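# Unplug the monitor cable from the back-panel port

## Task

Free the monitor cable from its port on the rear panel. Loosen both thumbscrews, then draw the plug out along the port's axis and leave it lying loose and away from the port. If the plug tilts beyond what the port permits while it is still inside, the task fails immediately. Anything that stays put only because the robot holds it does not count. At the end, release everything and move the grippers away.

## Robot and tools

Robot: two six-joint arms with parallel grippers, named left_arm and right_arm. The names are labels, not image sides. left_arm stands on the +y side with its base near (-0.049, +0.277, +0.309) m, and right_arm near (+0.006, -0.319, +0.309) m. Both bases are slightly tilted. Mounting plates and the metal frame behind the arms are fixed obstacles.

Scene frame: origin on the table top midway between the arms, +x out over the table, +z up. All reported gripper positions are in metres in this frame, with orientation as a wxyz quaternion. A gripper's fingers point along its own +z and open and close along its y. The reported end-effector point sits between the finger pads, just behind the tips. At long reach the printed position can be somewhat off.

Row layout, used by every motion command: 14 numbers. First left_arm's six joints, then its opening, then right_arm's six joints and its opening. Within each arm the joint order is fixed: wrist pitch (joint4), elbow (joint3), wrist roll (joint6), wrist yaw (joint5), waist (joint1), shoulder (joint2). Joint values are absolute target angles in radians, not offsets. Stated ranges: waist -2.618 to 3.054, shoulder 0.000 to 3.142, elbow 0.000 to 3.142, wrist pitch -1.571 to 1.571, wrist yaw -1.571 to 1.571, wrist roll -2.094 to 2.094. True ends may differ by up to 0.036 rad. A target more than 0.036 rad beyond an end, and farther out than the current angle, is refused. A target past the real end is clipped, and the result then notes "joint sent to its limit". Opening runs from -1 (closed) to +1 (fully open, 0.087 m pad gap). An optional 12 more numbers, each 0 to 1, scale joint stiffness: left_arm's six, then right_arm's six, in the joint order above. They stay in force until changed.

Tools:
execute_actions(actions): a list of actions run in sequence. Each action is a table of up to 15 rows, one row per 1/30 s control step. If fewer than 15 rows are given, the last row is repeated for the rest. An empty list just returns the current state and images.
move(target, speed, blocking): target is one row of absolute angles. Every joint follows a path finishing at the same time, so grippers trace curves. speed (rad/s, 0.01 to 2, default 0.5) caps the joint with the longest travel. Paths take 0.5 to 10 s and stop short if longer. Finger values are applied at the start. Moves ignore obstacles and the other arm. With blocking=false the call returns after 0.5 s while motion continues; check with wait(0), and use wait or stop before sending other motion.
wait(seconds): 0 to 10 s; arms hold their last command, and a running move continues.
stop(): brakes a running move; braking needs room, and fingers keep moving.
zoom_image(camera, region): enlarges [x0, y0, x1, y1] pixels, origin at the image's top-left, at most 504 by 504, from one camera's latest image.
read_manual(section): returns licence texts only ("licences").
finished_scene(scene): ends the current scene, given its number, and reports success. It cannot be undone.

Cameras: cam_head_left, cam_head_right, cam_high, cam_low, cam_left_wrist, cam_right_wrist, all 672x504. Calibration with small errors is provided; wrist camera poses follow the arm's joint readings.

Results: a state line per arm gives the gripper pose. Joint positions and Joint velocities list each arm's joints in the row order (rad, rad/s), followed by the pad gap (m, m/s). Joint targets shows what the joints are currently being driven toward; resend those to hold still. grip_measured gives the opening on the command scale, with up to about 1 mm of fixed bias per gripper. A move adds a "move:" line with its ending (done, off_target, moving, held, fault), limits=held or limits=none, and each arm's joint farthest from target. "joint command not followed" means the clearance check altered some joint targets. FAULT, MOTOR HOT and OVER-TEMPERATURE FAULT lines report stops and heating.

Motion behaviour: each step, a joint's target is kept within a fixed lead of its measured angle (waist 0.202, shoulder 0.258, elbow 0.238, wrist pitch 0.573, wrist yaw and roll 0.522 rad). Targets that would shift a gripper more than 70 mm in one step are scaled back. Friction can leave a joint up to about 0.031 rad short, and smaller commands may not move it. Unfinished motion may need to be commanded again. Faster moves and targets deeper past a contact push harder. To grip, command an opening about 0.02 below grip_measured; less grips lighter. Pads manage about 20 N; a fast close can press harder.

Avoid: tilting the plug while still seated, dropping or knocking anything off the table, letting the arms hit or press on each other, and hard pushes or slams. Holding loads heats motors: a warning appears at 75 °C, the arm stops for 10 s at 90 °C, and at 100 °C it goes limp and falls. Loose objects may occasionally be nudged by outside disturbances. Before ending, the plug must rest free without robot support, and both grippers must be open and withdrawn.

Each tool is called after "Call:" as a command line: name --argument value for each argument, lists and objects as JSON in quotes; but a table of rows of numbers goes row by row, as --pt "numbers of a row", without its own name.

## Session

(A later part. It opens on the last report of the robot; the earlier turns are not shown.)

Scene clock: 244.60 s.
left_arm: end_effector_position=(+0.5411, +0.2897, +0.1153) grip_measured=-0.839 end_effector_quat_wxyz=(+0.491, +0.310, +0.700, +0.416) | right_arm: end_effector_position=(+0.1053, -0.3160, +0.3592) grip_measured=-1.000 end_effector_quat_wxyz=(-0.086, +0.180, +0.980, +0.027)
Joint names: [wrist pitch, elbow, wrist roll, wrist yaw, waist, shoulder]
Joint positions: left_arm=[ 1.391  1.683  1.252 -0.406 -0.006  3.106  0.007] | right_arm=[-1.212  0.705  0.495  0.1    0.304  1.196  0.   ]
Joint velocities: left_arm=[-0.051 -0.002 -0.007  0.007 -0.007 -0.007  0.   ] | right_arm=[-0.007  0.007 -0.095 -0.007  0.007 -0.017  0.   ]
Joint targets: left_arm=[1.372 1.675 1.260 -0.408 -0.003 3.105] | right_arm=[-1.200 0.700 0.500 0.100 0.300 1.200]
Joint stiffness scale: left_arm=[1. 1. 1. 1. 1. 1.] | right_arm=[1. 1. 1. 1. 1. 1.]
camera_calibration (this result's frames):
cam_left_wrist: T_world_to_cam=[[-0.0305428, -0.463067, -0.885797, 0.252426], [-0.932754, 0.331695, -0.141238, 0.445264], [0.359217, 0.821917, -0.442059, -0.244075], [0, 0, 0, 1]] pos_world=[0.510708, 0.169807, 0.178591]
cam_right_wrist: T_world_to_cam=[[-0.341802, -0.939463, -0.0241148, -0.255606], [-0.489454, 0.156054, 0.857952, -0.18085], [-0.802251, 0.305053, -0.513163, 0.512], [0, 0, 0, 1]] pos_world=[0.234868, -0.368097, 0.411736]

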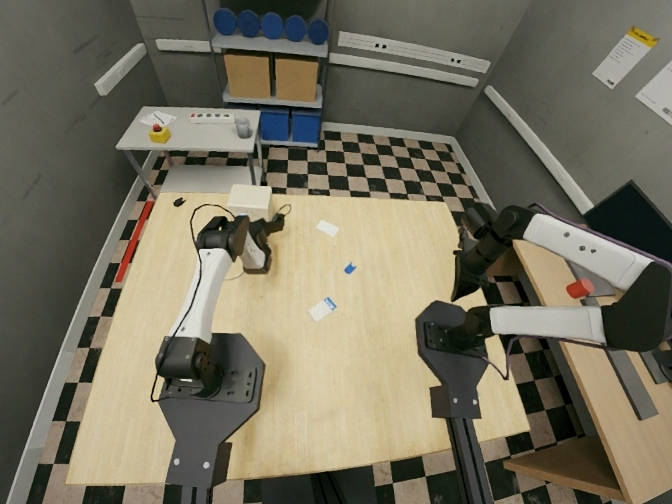

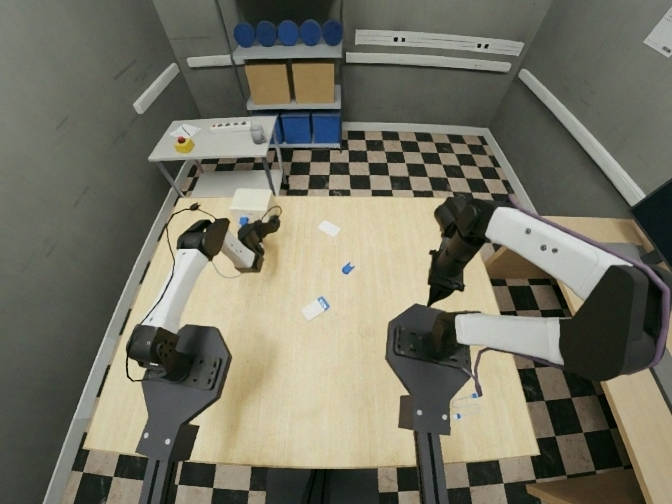

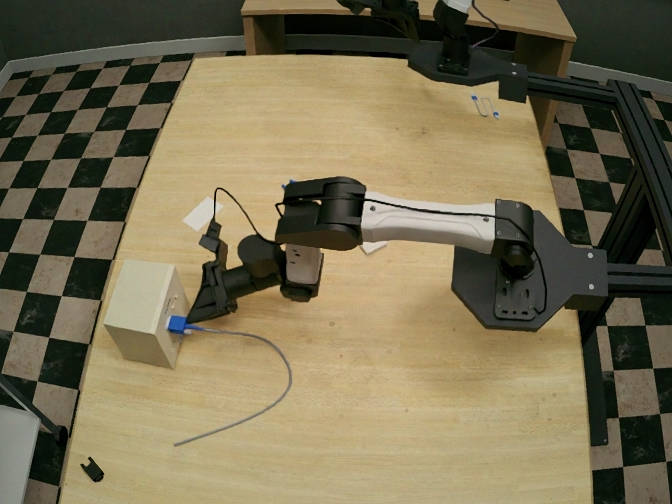

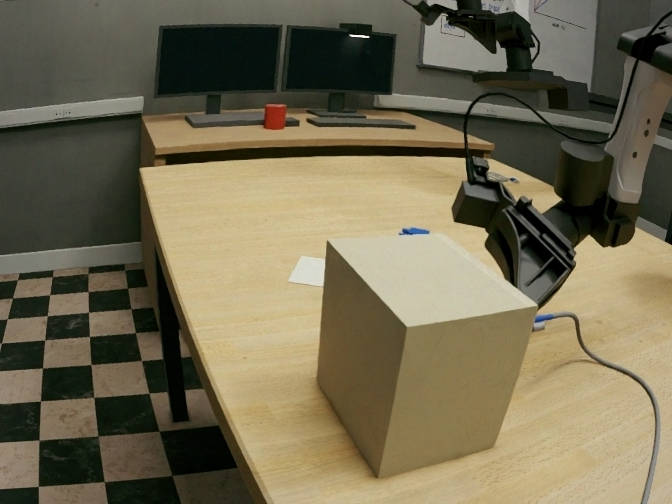

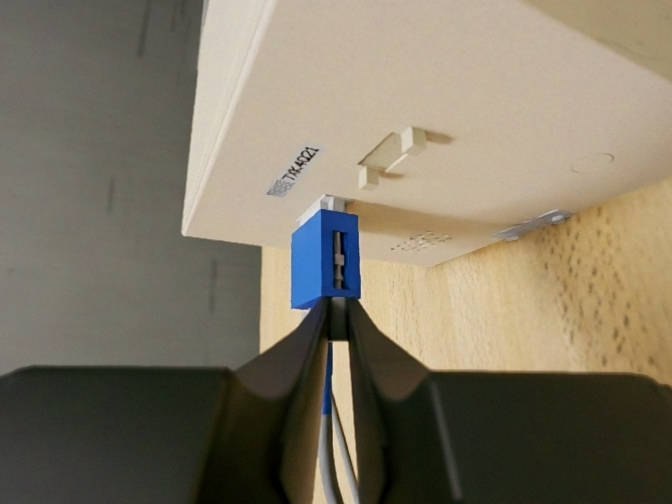

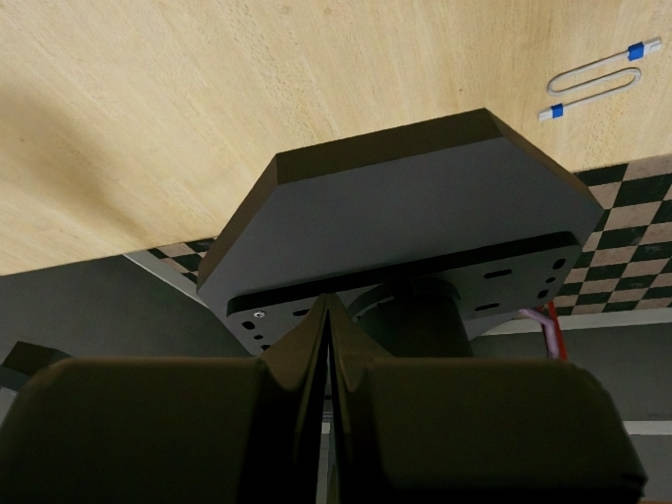

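Call:
execute_actions --actions '[[[1.345,1.661,1.2,-0.393,0.002,3.096,-1,-1.2,0.7,0.5,0.1,0.3,1.2,-1],[1.307,1.64,1.1,-0.372,0.005,3.076,-1,-1.2,0.7,0.5,0.1,0.3,1.2,-1],[1.271,1.613,1.005,-0.346,0.01,3.049,-1,-1.2,0.7,0.5,0.1,0.3,1.2,-1],[1.25,1.588,0.949,-0.329,0.015,3.022,-1,-1.2,0.7,0.5,0.1,0.3,1.2,-1],[1.228,1.564,0.893,-0.308,0.022,2.997,-1,-1.2,0.7,0.5,0.1,0.3,1.2,-1],[1.206,1.542,0.837,-0.283,0.03,2.972,-1,-1.2,0.7,0.5,0.1,0.3,1.2,-1],[1.184,1.522,0.781,-0.26,0.038,2.948,-1,-1.2,0.7,0.5,0.1,0.3,1.2,-1],[1.161,1.503,0.725,-0.232,0.047,2.925,-1,-1.2,0.7,0.5,0.1,0.3,1.2,-1],[1.139,1.487,0.669,-0.203,0.057,2.902,-1,-1.2,0.7,0.5,0.1,0.3,1.2,-1],[1.116,1.471,0.613,-0.173,0.067,2.881,-1,-1.2,0.7,0.5,0.1,0.3,1.2,-1],[1.092,1.458,0.557,-0.139,0.08,2.86,-1,-1.2,0.7,0.5,0.1,0.3,1.2,-1],[1.068,1.446,0.501,-0.104,0.092,2.84,-1,-1.2,0.7,0.5,0.1,0.3,1.2,-1],[1.063,1.438,0.496,-0.1,0.099,2.826,-1,-1.2,0.7,0.5,0.1,0.3,1.2,-1],[1.068,1.434,0.505,-0.102,0.104,2.818,-1,-1.2,0.7,0.5,0.1,0.3,1.2,-1],[1.082,1.434,0.54,-0.123,0.101,2.818,-1,-1.2,0.7,0.5,0.1,0.3,1.2,-1]], [[1.092,1.434,0.56,-0.134,0.101,2.818,-1,-1.2,0.7,0.5,0.1,0.3,1.2,-1],[1.097,1.434,0.575,-0.138,0.101,2.818,-0.68,-1.2,0.7,0.5,0.1,0.3,1.2,-1],[1.105,1.445,0.585,-0.145,0.096,2.825,-0.68,-1.2,0.7,0.5,0.1,0.3,1.2,-1],[1.12,1.457,0.6,-0.158,0.09,2.835,-0.68,-1.2,0.7,0.5,0.1,0.3,1.2,-1],[1.15,1.472,0.66,-0.195,0.083,2.848,-0.68,-1.2,0.7,0.5,0.1,0.3,1.2,-1],[1.205,1.481,0.79,-0.272,0.07,2.865,-0.68,-1.2,0.7,0.5,0.1,0.3,1.2,-1],[1.235,1.493,0.855,-0.308,0.058,2.885,-0.68,-1.2,0.7,0.5,0.1,0.3,1.2,-1],[1.257,1.506,0.91,-0.333,0.046,2.906,-0.68,-1.2,0.7,0.5,0.1,0.3,1.2,-1],[1.28,1.522,0.966,-0.353,0.037,2.927,-0.68,-1.2,0.7,0.5,0.1,0.3,1.2,-1],[1.301,1.538,1.022,-0.375,0.028,2.95,-0.68,-1.2,0.7,0.5,0.1,0.3,1.2,-1],[1.324,1.557,1.078,-0.394,0.019,2.973,-0.68,-1.2,0.7,0.5,0.1,0.3,1.2,-1],[1.346,1.577,1.134,-0.408,0.011,2.997,-0.68,-1.2,0.7,0.5,0.1,0.3,1.2,-1],[1.368,1.599,1.19,-0.425,0.005,3.022,-0.68,-1.2,0.7,0.5,0.1,0.3,1.2,-1],[1.39,1.623,1.246,-0.435,-0.001,3.047,-0.68,-1.2,0.7,0.5,0.1,0.3,1.2,-1],[1.41,1.648,1.302,-0.444,-0.006,3.074,-0.68,-1.2,0.7,0.5,0.1,0.3,1.2,-1]], [[1.43,1.675,1.358,-0.453,-0.01,3.101,-0.68,-1.2,0.7,0.5,0.1,0.3,1.2,-1],[1.428,1.693,1.35,-0.446,-0.012,3.118,-0.68,-1.2,0.7,0.5,0.1,0.3,1.2,-1],[1.414,1.701,1.32,-0.437,-0.013,3.126,-0.68,-1.2,0.7,0.5,0.1,0.3,1.2,-1],[1.402,1.701,1.29,-0.43,-0.013,3.126,-0.68,-1.2,0.7,0.5,0.1,0.3,1.2,-1],[1.396,1.701,1.278,-0.425,-0.013,3.126,-0.72,-1.2,0.7,0.5,0.1,0.3,1.2,-1],[1.396,1.701,1.275,-0.425,-0.013,3.126,-0.76,-1.2,0.7,0.5,0.1,0.3,1.2,-1],[1.39,1.695,1.27,-0.42,-0.01,3.12,-0.8,-1.2,0.7,0.5,0.1,0.3,1.2,-1],[1.38,1.685,1.263,-0.413,-0.006,3.11,-0.85,-1.2,0.7,0.5,0.1,0.3,1.2,-1],[1.372,1.675,1.26,-0.408,-0.003,3.105,-1,-1.2,0.7,0.5,0.1,0.3,1.2,-1]], [[1.345,1.661,1.2,-0.393,0.002,3.096,-1,-1.2,0.7,0.5,0.1,0.3,1.2,-1],[1.307,1.64,1.1,-0.372,0.005,3.076,-1,-1.2,0.7,0.5,0.1,0.3,1.2,-1],[1.271,1.613,1.005,-0.346,0.01,3.049,-1,-1.2,0.7,0.5,0.1,0.3,1.2,-1],[1.25,1.588,0.949,-0.329,0.015,3.022,-1,-1.2,0.7,0.5,0.1,0.3,1.2,-1],[1.228,1.564,0.893,-0.308,0.022,2.997,-1,-1.2,0.7,0.5,0.1,0.3,1.2,-1],[1.206,1.542,0.837,-0.283,0.03,2.972,-1,-1.2,0.7,0.5,0.1,0.3,1.2,-1],[1.184,1.522,0.781,-0.26,0.038,2.948,-1,-1.2,0.7,0.5,0.1,0.3,1.2,-1],[1.161,1.503,0.725,-0.232,0.047,2.925,-1,-1.2,0.7,0.5,0.1,0.3,1.2,-1],[1.139,1.487,0.669,-0.203,0.057,2.902,-1,-1.2,0.7,0.5,0.1,0.3,1.2,-1],[1.116,1.471,0.613,-0.173,0.067,2.881,-1,-1.2,0.7,0.5,0.1,0.3,1.2,-1],[1.092,1.458,0.557,-0.139,0.08,2.86,-1,-1.2,0.7,0.5,0.1,0.3,1.2,-1],[1.068,1.446,0.501,-0.104,0.092,2.84,-1,-1.2,0.7,0.5,0.1,0.3,1.2,-1],[1.063,1.438,0.496,-0.1,0.099,2.826,-1,-1.2,0.7,0.5,0.1,0.3,1.2,-1],[1.068,1.434,0.505,-0.102,0.104,2.818,-1,-1.2,0.7,0.5,0.1,0.3,1.2,-1],[1.082,1.434,0.54,-0.123,0.101,2.818,-1,-1.2,0.7,0.5,0.1,0.3,1.2,-1]], [[1.092,1.434,0.56,-0.134,0.101,2.818,-1,-1.2,0.7,0.5,0.1,0.3,1.2,-1],[1.097,1.434,0.575,-0.138,0.101,2.818,-0.68,-1.2,0.7,0.5,0.1,0.3,1.2,-1],[1.105,1.445,0.585,-0.145,0.096,2.825,-0.68,-1.2,0.7,0.5,0.1,0.3,1.2,-1],[1.12,1.457,0.6,-0.158,0.09,2.835,-0.68,-1.2,0.7,0.5,0.1,0.3,1.2,-1],[1.15,1.472,0.66,-0.195,0.083,2.848,-0.68,-1.2,0.7,0.5,0.1,0.3,1.2,-1],[1.205,1.481,0.79,-0.272,0.07,2.865,-0.68,-1.2,0.7,0.5,0.1,0.3,1.2,-1],[1.235,1.493,0.855,-0.308,0.058,2.885,-0.68,-1.2,0.7,0.5,0.1,0.3,1.2,-1],[1.257,1.506,0.91,-0.333,0.046,2.906,-0.68,-1.2,0.7,0.5,0.1,0.3,1.2,-1],[1.28,1.522,0.966,-0.353,0.037,2.927,-0.68,-1.2,0.7,0.5,0.1,0.3,1.2,-1],[1.301,1.538,1.022,-0.375,0.028,2.95,-0.68,-1.2,0.7,0.5,0.1,0.3,1.2,-1],[1.324,1.557,1.078,-0.394,0.019,2.973,-0.68,-1.2,0.7,0.5,0.1,0.3,1.2,-1],[1.346,1.577,1.134,-0.408,0.011,2.997,-0.68,-1.2,0.7,0.5,0.1,0.3,1.2,-1],[1.368,1.599,1.19,-0.425,0.005,3.022,-0.68,-1.2,0.7,0.5,0.1,0.3,1.2,-1],[1.39,1.623,1.246,-0.435,-0.001,3.047,-0.68,-1.2,0.7,0.5,0.1,0.3,1.2,-1],[1.41,1.648,1.302,-0.444,-0.006,3.074,-0.68,-1.2,0.7,0.5,0.1,0.3,1.2,-1]]]'

Call:
execute_actions --actions '[[[1.43,1.675,1.358,-0.453,-0.01,3.101,-0.68,-1.2,0.7,0.5,0.1,0.3,1.2,-1],[1.428,1.693,1.35,-0.446,-0.012,3.118,-0.68,-1.2,0.7,0.5,0.1,0.3,1.2,-1],[1.414,1.701,1.32,-0.437,-0.013,3.126,-0.68,-1.2,0.7,0.5,0.1,0.3,1.2,-1],[1.402,1.701,1.29,-0.43,-0.013,3.126,-0.68,-1.2,0.7,0.5,0.1,0.3,1.2,-1],[1.396,1.701,1.278,-0.425,-0.013,3.126,-0.72,-1.2,0.7,0.5,0.1,0.3,1.2,-1],[1.396,1.701,1.275,-0.425,-0.013,3.126,-0.76,-1.2,0.7,0.5,0.1,0.3,1.2,-1],[1.39,1.695,1.27,-0.42,-0.01,3.12,-0.8,-1.2,0.7,0.5,0.1,0.3,1.2,-1],[1.38,1.685,1.263,-0.413,-0.006,3.11,-0.85,-1.2,0.7,0.5,0.1,0.3,1.2,-1],[1.372,1.675,1.26,-0.408,-0.003,3.105,-1,-1.2,0.7,0.5,0.1,0.3,1.2,-1]], [[1.345,1.661,1.2,-0.393,0.002,3.096,-1,-1.2,0.7,0.5,0.1,0.3,1.2,-1],[1.307,1.64,1.1,-0.372,0.005,3.076,-1,-1.2,0.7,0.5,0.1,0.3,1.2,-1],[1.271,1.613,1.005,-0.346,0.01,3.049,-1,-1.2,0.7,0.5,0.1,0.3,1.2,-1],[1.25,1.588,0.949,-0.329,0.015,3.022,-1,-1.2,0.7,0.5,0.1,0.3,1.2,-1],[1.228,1.564,0.893,-0.308,0.022,2.997,-1,-1.2,0.7,0.5,0.1,0.3,1.2,-1],[1.206,1.542,0.837,-0.283,0.03,2.972,-1,-1.2,0.7,0.5,0.1,0.3,1.2,-1],[1.184,1.522,0.781,-0.26,0.038,2.948,-1,-1.2,0.7,0.5,0.1,0.3,1.2,-1],[1.161,1.503,0.725,-0.232,0.047,2.925,-1,-1.2,0.7,0.5,0.1,0.3,1.2,-1],[1.139,1.487,0.669,-0.203,0.057,2.902,-1,-1.2,0.7,0.5,0.1,0.3,1.2,-1],[1.116,1.471,0.613,-0.173,0.067,2.881,-1,-1.2,0.7,0.5,0.1,0.3,1.2,-1],[1.092,1.458,0.557,-0.139,0.08,2.86,-1,-1.2,0.7,0.5,0.1,0.3,1.2,-1],[1.068,1.446,0.501,-0.104,0.092,2.84,-1,-1.2,0.7,0.5,0.1,0.3,1.2,-1],[1.063,1.438,0.496,-0.1,0.099,2.826,-1,-1.2,0.7,0.5,0.1,0.3,1.2,-1],[1.068,1.434,0.505,-0.102,0.104,2.818,-1,-1.2,0.7,0.5,0.1,0.3,1.2,-1],[1.082,1.434,0.54,-0.123,0.101,2.818,-1,-1.2,0.7,0.5,0.1,0.3,1.2,-1]], [[1.092,1.434,0.56,-0.134,0.101,2.818,-1,-1.2,0.7,0.5,0.1,0.3,1.2,-1],[1.097,1.434,0.575,-0.138,0.101,2.818,-0.68,-1.2,0.7,0.5,0.1,0.3,1.2,-1],[1.105,1.445,0.585,-0.145,0.096,2.825,-0.68,-1.2,0.7,0.5,0.1,0.3,1.2,-1],[1.12,1.457,0.6,-0.158,0.09,2.835,-0.68,-1.2,0.7,0.5,0.1,0.3,1.2,-1],[1.15,1.472,0.66,-0.195,0.083,2.848,-0.68,-1.2,0.7,0.5,0.1,0.3,1.2,-1],[1.205,1.481,0.79,-0.272,0.07,2.865,-0.68,-1.2,0.7,0.5,0.1,0.3,1.2,-1],[1.235,1.493,0.855,-0.308,0.058,2.885,-0.68,-1.2,0.7,0.5,0.1,0.3,1.2,-1],[1.257,1.506,0.91,-0.333,0.046,2.906,-0.68,-1.2,0.7,0.5,0.1,0.3,1.2,-1],[1.28,1.522,0.966,-0.353,0.037,2.927,-0.68,-1.2,0.7,0.5,0.1,0.3,1.2,-1],[1.301,1.538,1.022,-0.375,0.028,2.95,-0.68,-1.2,0.7,0.5,0.1,0.3,1.2,-1],[1.324,1.557,1.078,-0.394,0.019,2.973,-0.68,-1.2,0.7,0.5,0.1,0.3,1.2,-1],[1.346,1.577,1.134,-0.408,0.011,2.997,-0.68,-1.2,0.7,0.5,0.1,0.3,1.2,-1],[1.368,1.599,1.19,-0.425,0.005,3.022,-0.68,-1.2,0.7,0.5,0.1,0.3,1.2,-1],[1.39,1.623,1.246,-0.435,-0.001,3.047,-0.68,-1.2,0.7,0.5,0.1,0.3,1.2,-1],[1.41,1.648,1.302,-0.444,-0.006,3.074,-0.68,-1.2,0.7,0.5,0.1,0.3,1.2,-1]], [[1.43,1.675,1.358,-0.453,-0.01,3.101,-0.68,-1.2,0.7,0.5,0.1,0.3,1.2,-1],[1.428,1.693,1.35,-0.446,-0.012,3.118,-0.68,-1.2,0.7,0.5,0.1,0.3,1.2,-1],[1.414,1.701,1.32,-0.437,-0.013,3.126,-0.68,-1.2,0.7,0.5,0.1,0.3,1.2,-1],[1.402,1.701,1.29,-0.43,-0.013,3.126,-0.68,-1.2,0.7,0.5,0.1,0.3,1.2,-1],[1.396,1.701,1.278,-0.425,-0.013,3.126,-0.72,-1.2,0.7,0.5,0.1,0.3,1.2,-1],[1.396,1.701,1.275,-0.425,-0.013,3.126,-0.76,-1.2,0.7,0.5,0.1,0.3,1.2,-1],[1.39,1.695,1.27,-0.42,-0.01,3.12,-0.8,-1.2,0.7,0.5,0.1,0.3,1.2,-1],[1.38,1.685,1.263,-0.413,-0.006,3.11,-0.85,-1.2,0.7,0.5,0.1,0.3,1.2,-1],[1.372,1.675,1.26,-0.408,-0.003,3.105,-1,-1.2,0.7,0.5,0.1,0.3,1.2,-1]], [[1.345,1.661,1.2,-0.393,0.002,3.096,-1,-1.2,0.7,0.5,0.1,0.3,1.2,-1],[1.307,1.64,1.1,-0.372,0.005,3.076,-1,-1.2,0.7,0.5,0.1,0.3,1.2,-1],[1.271,1.613,1.005,-0.346,0.01,3.049,-1,-1.2,0.7,0.5,0.1,0.3,1.2,-1],[1.25,1.588,0.949,-0.329,0.015,3.022,-1,-1.2,0.7,0.5,0.1,0.3,1.2,-1],[1.228,1.564,0.893,-0.308,0.022,2.997,-1,-1.2,0.7,0.5,0.1,0.3,1.2,-1],[1.206,1.542,0.837,-0.283,0.03,2.972,-1,-1.2,0.7,0.5,0.1,0.3,1.2,-1],[1.184,1.522,0.781,-0.26,0.038,2.948,-1,-1.2,0.7,0.5,0.1,0.3,1.2,-1],[1.161,1.503,0.725,-0.232,0.047,2.925,-1,-1.2,0.7,0.5,0.1,0.3,1.2,-1],[1.139,1.487,0.669,-0.203,0.057,2.902,-1,-1.2,0.7,0.5,0.1,0.3,1.2,-1],[1.116,1.471,0.613,-0.173,0.067,2.881,-1,-1.2,0.7,0.5,0.1,0.3,1.2,-1],[1.092,1.458,0.557,-0.139,0.08,2.86,-1,-1.2,0.7,0.5,0.1,0.3,1.2,-1],[1.068,1.446,0.501,-0.104,0.092,2.84,-1,-1.2,0.7,0.5,0.1,0.3,1.2,-1],[1.063,1.438,0.496,-0.1,0.099,2.826,-1,-1.2,0.7,0.5,0.1,0.3,1.2,-1],[1.068,1.434,0.505,-0.102,0.104,2.818,-1,-1.2,0.7,0.5,0.1,0.3,1.2,-1],[1.082,1.434,0.54,-0.123,0.101,2.818,-1,-1.2,0.7,0.5,0.1,0.3,1.2,-1]], [[1.092,1.434,0.56,-0.134,0.101,2.818,-1,-1.2,0.7,0.5,0.1,0.3,1.2,-1],[1.097,1.434,0.575,-0.138,0.101,2.818,-0.68,-1.2,0.7,0.5,0.1,0.3,1.2,-1],[1.105,1.445,0.585,-0.145,0.096,2.825,-0.68,-1.2,0.7,0.5,0.1,0.3,1.2,-1],[1.12,1.457,0.6,-0.158,0.09,2.835,-0.68,-1.2,0.7,0.5,0.1,0.3,1.2,-1],[1.15,1.472,0.66,-0.195,0.083,2.848,-0.68,-1.2,0.7,0.5,0.1,0.3,1.2,-1],[1.205,1.481,0.79,-0.272,0.07,2.865,-0.68,-1.2,0.7,0.5,0.1,0.3,1.2,-1],[1.235,1.493,0.855,-0.308,0.058,2.885,-0.68,-1.2,0.7,0.5,0.1,0.3,1.2,-1],[1.257,1.506,0.91,-0.333,0.046,2.906,-0.68,-1.2,0.7,0.5,0.1,0.3,1.2,-1],[1.28,1.522,0.966,-0.353,0.037,2.927,-0.68,-1.2,0.7,0.5,0.1,0.3,1.2,-1],[1.301,1.538,1.022,-0.375,0.028,2.95,-0.68,-1.2,0.7,0.5,0.1,0.3,1.2,-1],[1.324,1.557,1.078,-0.394,0.019,2.973,-0.68,-1.2,0.7,0.5,0.1,0.3,1.2,-1],[1.346,1.577,1.134,-0.408,0.011,2.997,-0.68,-1.2,0.7,0.5,0.1,0.3,1.2,-1],[1.368,1.599,1.19,-0.425,0.005,3.022,-0.68,-1.2,0.7,0.5,0.1,0.3,1.2,-1],[1.39,1.623,1.246,-0.435,-0.001,3.047,-0.68,-1.2,0.7,0.5,0.1,0.3,1.2,-1],[1.41,1.648,1.302,-0.444,-0.006,3.074,-0.68,-1.2,0.7,0.5,0.1,0.3,1.2,-1]], [[1.43,1.675,1.358,-0.453,-0.01,3.101,-0.68,-1.2,0.7,0.5,0.1,0.3,1.2,-1],[1.428,1.693,1.35,-0.446,-0.012,3.118,-0.68,-1.2,0.7,0.5,0.1,0.3,1.2,-1],[1.414,1.701,1.32,-0.437,-0.013,3.126,-0.68,-1.2,0.7,0.5,0.1,0.3,1.2,-1],[1.402,1.701,1.29,-0.43,-0.013,3.126,-0.68,-1.2,0.7,0.5,0.1,0.3,1.2,-1],[1.396,1.701,1.278,-0.425,-0.013,3.126,-0.72,-1.2,0.7,0.5,0.1,0.3,1.2,-1],[1.396,1.701,1.275,-0.425,-0.013,3.126,-0.76,-1.2,0.7,0.5,0.1,0.3,1.2,-1],[1.39,1.695,1.27,-0.42,-0.01,3.12,-0.8,-1.2,0.7,0.5,0.1,0.3,1.2,-1],[1.38,1.685,1.263,-0.413,-0.006,3.11,-0.85,-1.2,0.7,0.5,0.1,0.3,1.2,-1],[1.372,1.675,1.26,-0.408,-0.003,3.105,-1,-1.2,0.7,0.5,0.1,0.3,1.2,-1]]]'

Call:
zoom_image --camera "cam_left_wrist" --region '[260,190,420,390]'

Scene clock: 255.63 s.
left_arm: end_effector_position=(+0.5415, +0.2884, +0.1162) grip_measured=-0.680 end_effector_quat_wxyz=(+0.510, +0.273, +0.738, +0.348) | right_arm: end_effector_position=(+0.1053, -0.3160, +0.3592) grip_measured=-1.000 end_effector_quat_wxyz=(-0.086, +0.180, +0.980, +0.027)
Joint names: [wrist pitch, elbow, wrist roll, wrist yaw, waist, shoulder]
Joint positions: left_arm=[ 1.311  1.595  1.067 -0.359  0.008  3.013  0.014] | right_arm=[-1.212  0.705  0.495  0.1    0.304  1.196  0.   ]
Joint velocities: left_arm=[ 0.725  0.701  1.502 -0.579 -0.173  0.725  0.   ] | right_arm=[ 0.007 -0.007 -0.007  0.051 -0.007  0.002  0.   ]
Joint targets: left_arm=[1.410 1.648 1.302 -0.444 -0.006 3.074] | right_arm=[-1.200 0.700 0.500 0.100 0.300 1.200]
Joint stiffness scale: left_arm=[1. 1. 1. 1. 1. 1.] | right_arm=[1. 1. 1. 1. 1. 1.]
camera_calibration (this result's frames):
cam_left_wrist: T_world_to_cam=[[-0.052545, -0.609611, -0.790958, 0.295759], [-0.93344, 0.311442, -0.178026, 0.456747], [0.354864, 0.728957, -0.5854, -0.19694], [0, 0, 0, 1]] pos_world=[0.511773, 0.181608, 0.199957]
cam_right_wrist: T_world_to_cam=[[-0.341802, -0.939463, -0.0241148, -0.255606], [-0.489454, 0.156054, 0.857952, -0.18085], [-0.802251, 0.305053, -0.513163, 0.512], [0, 0, 0, 1]] pos_world=[0.234868, -0.368097, 0.411736]

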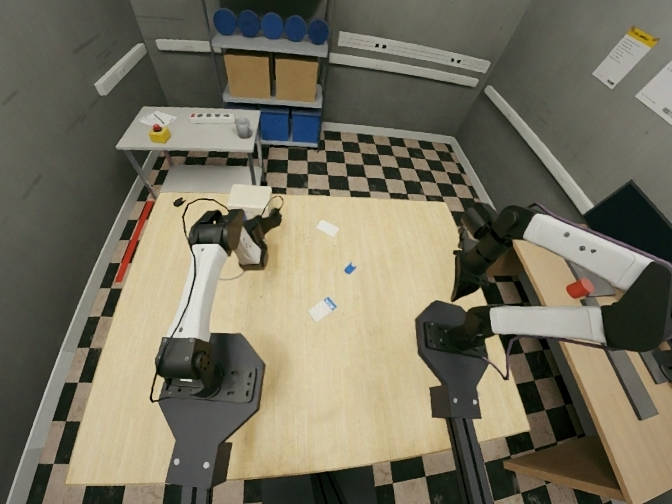

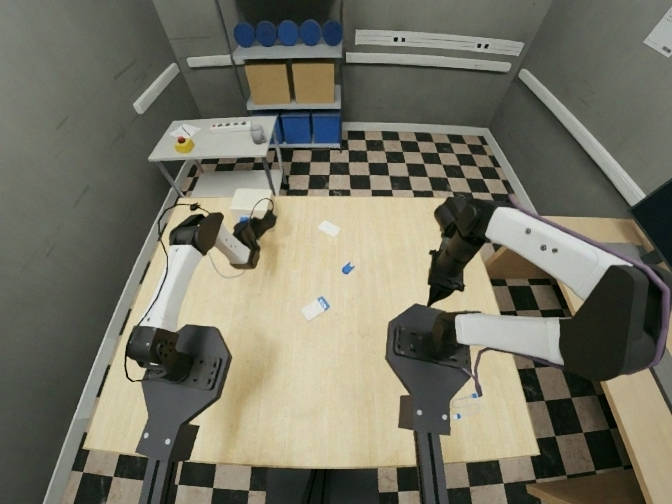

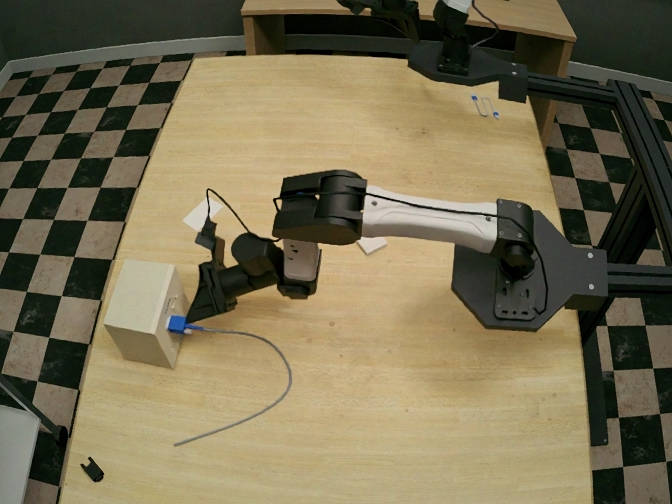

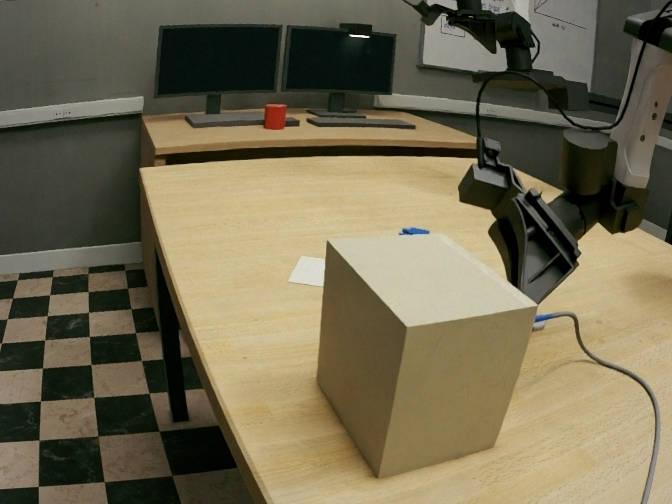

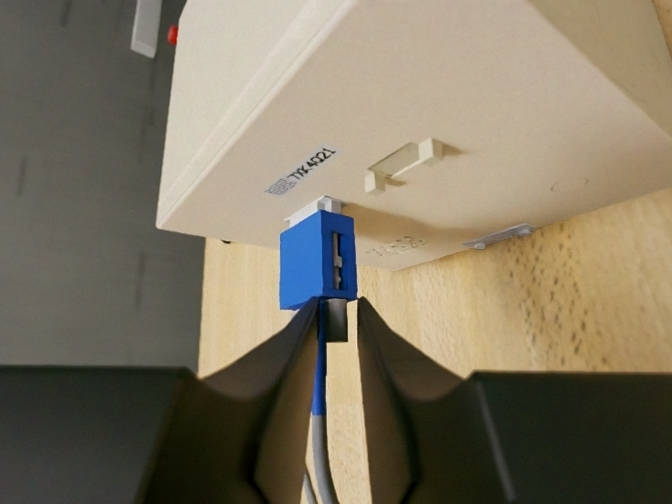

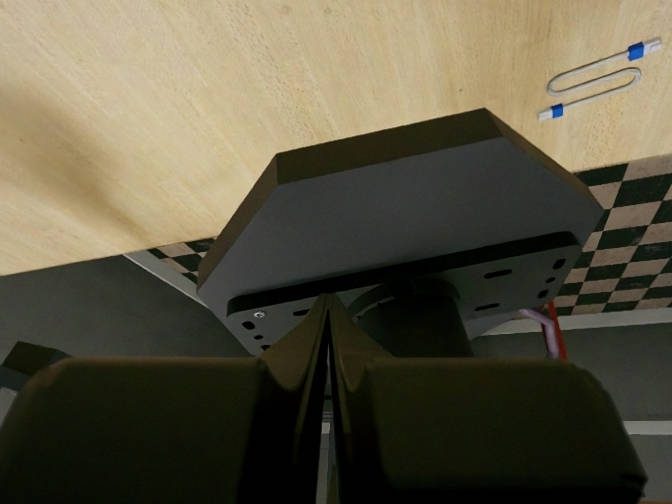

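Scene clock: 259.13 s.
left_arm: end_effector_position=(+0.5402, +0.2892, +0.1148) grip_measured=-0.839 end_effector_quat_wxyz=(+0.490, +0.310, +0.700, +0.417) | right_arm: end_effector_position=(+0.1053, -0.3160, +0.3592) grip_measured=-1.000 end_effector_quat_wxyz=(-0.086, +0.180, +0.980, +0.027)
Joint names: [wrist pitch, elbow, wrist roll, wrist yaw, waist, shoulder]
Joint positions: left_arm=[ 1.394  1.683  1.254 -0.409 -0.007  3.108  0.007] | right_arm=[-1.212  0.705  0.495  0.1    0.304  1.196  0.   ]
Joint velocities: left_arm=[ 0.007  0.002 -0.022 -0.066  0.012  0.002 -0.001] | right_arm=[ 0.022 -0.002 -0.007  0.022 -0.007 -0.007  0.   ]
Joint targets: left_arm=[1.372 1.675 1.260 -0.408 -0.003 3.105] | right_arm=[-1.200 0.700 0.500 0.100 0.300 1.200]
Joint stiffness scale: left_arm=[1. 1. 1. 1. 1. 1.] | right_arm=[1. 1. 1. 1. 1. 1.]
camera_calibration (this result's frames):
cam_left_wrist: T_world_to_cam=[[-0.0307131, -0.461293, -0.886716, 0.251411], [-0.933249, 0.330904, -0.13982, 0.444864], [0.357916, 0.823232, -0.440664, -0.24344], [0, 0, 0, 1]] pos_world=[0.510021, 0.169174, 0.177856]
cam_right_wrist: T_world_to_cam=[[-0.341802, -0.939463, -0.0241148, -0.255606], [-0.489454, 0.156054, 0.857952, -0.18085], [-0.802251, 0.305053, -0.513163, 0.512], [0, 0, 0, 1]] pos_world=[0.234868, -0.368097, 0.411736]

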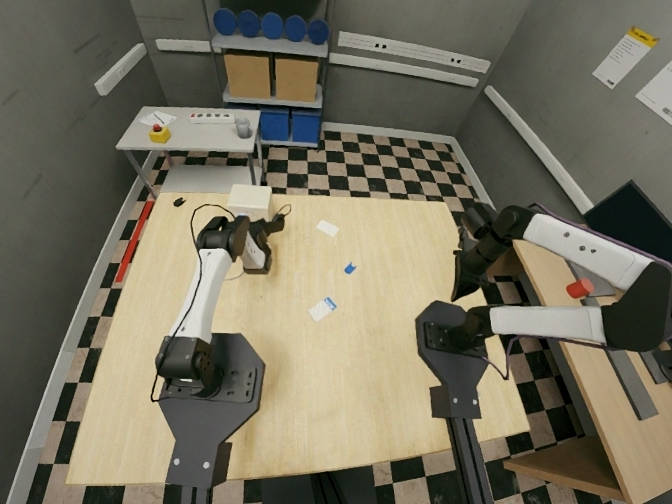

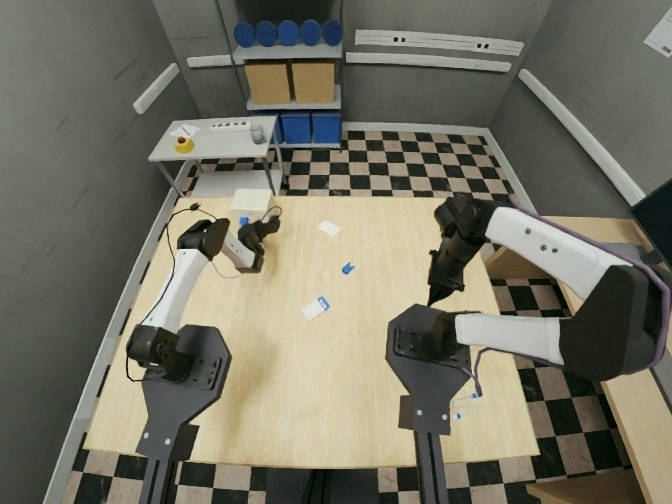

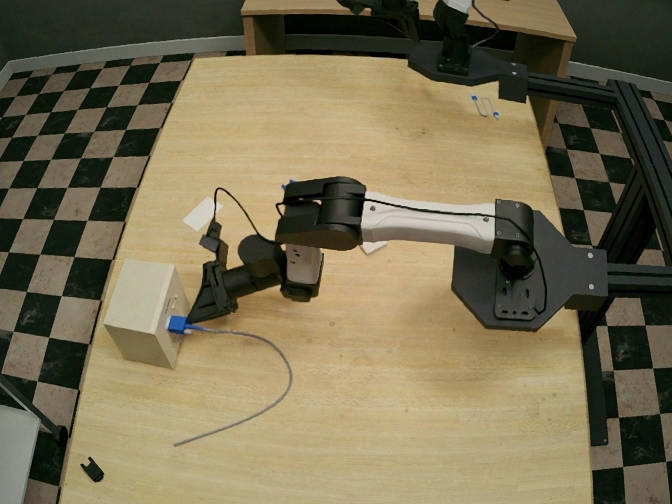

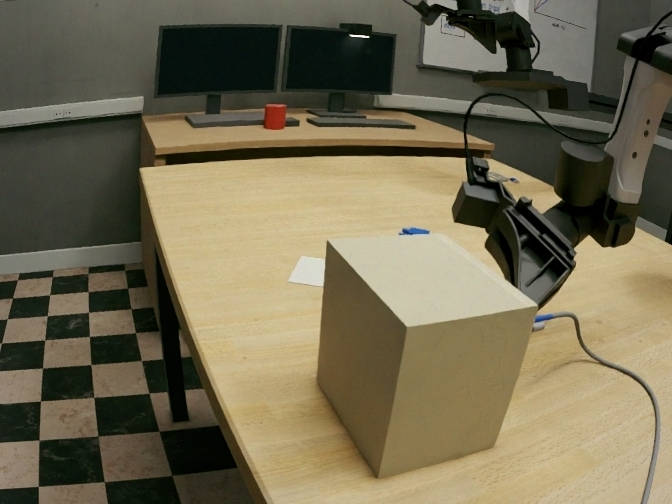

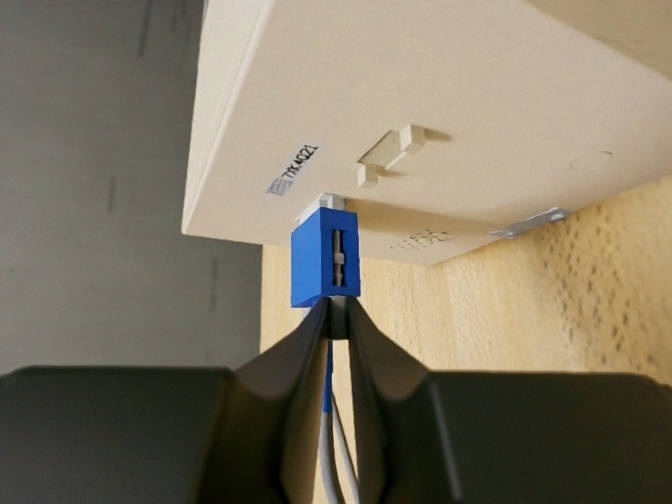

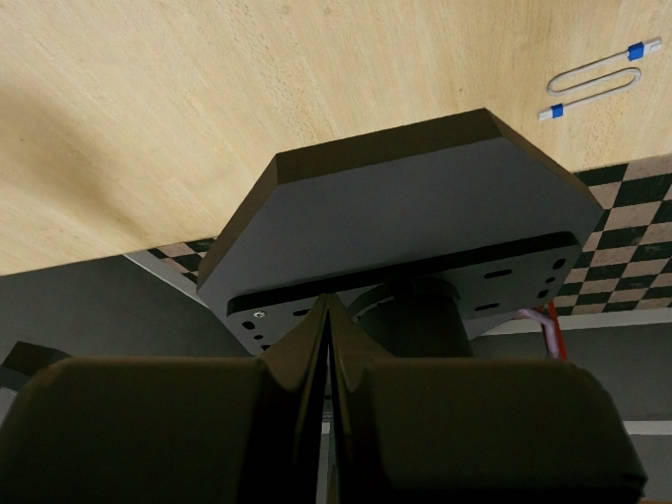

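Region (260, 190, 420, 390) of cam_left_wrist's 672x504 image, scaled by 2.520, with more detail than that image has; it fills the left 403 columns of this view, and the rest is white.

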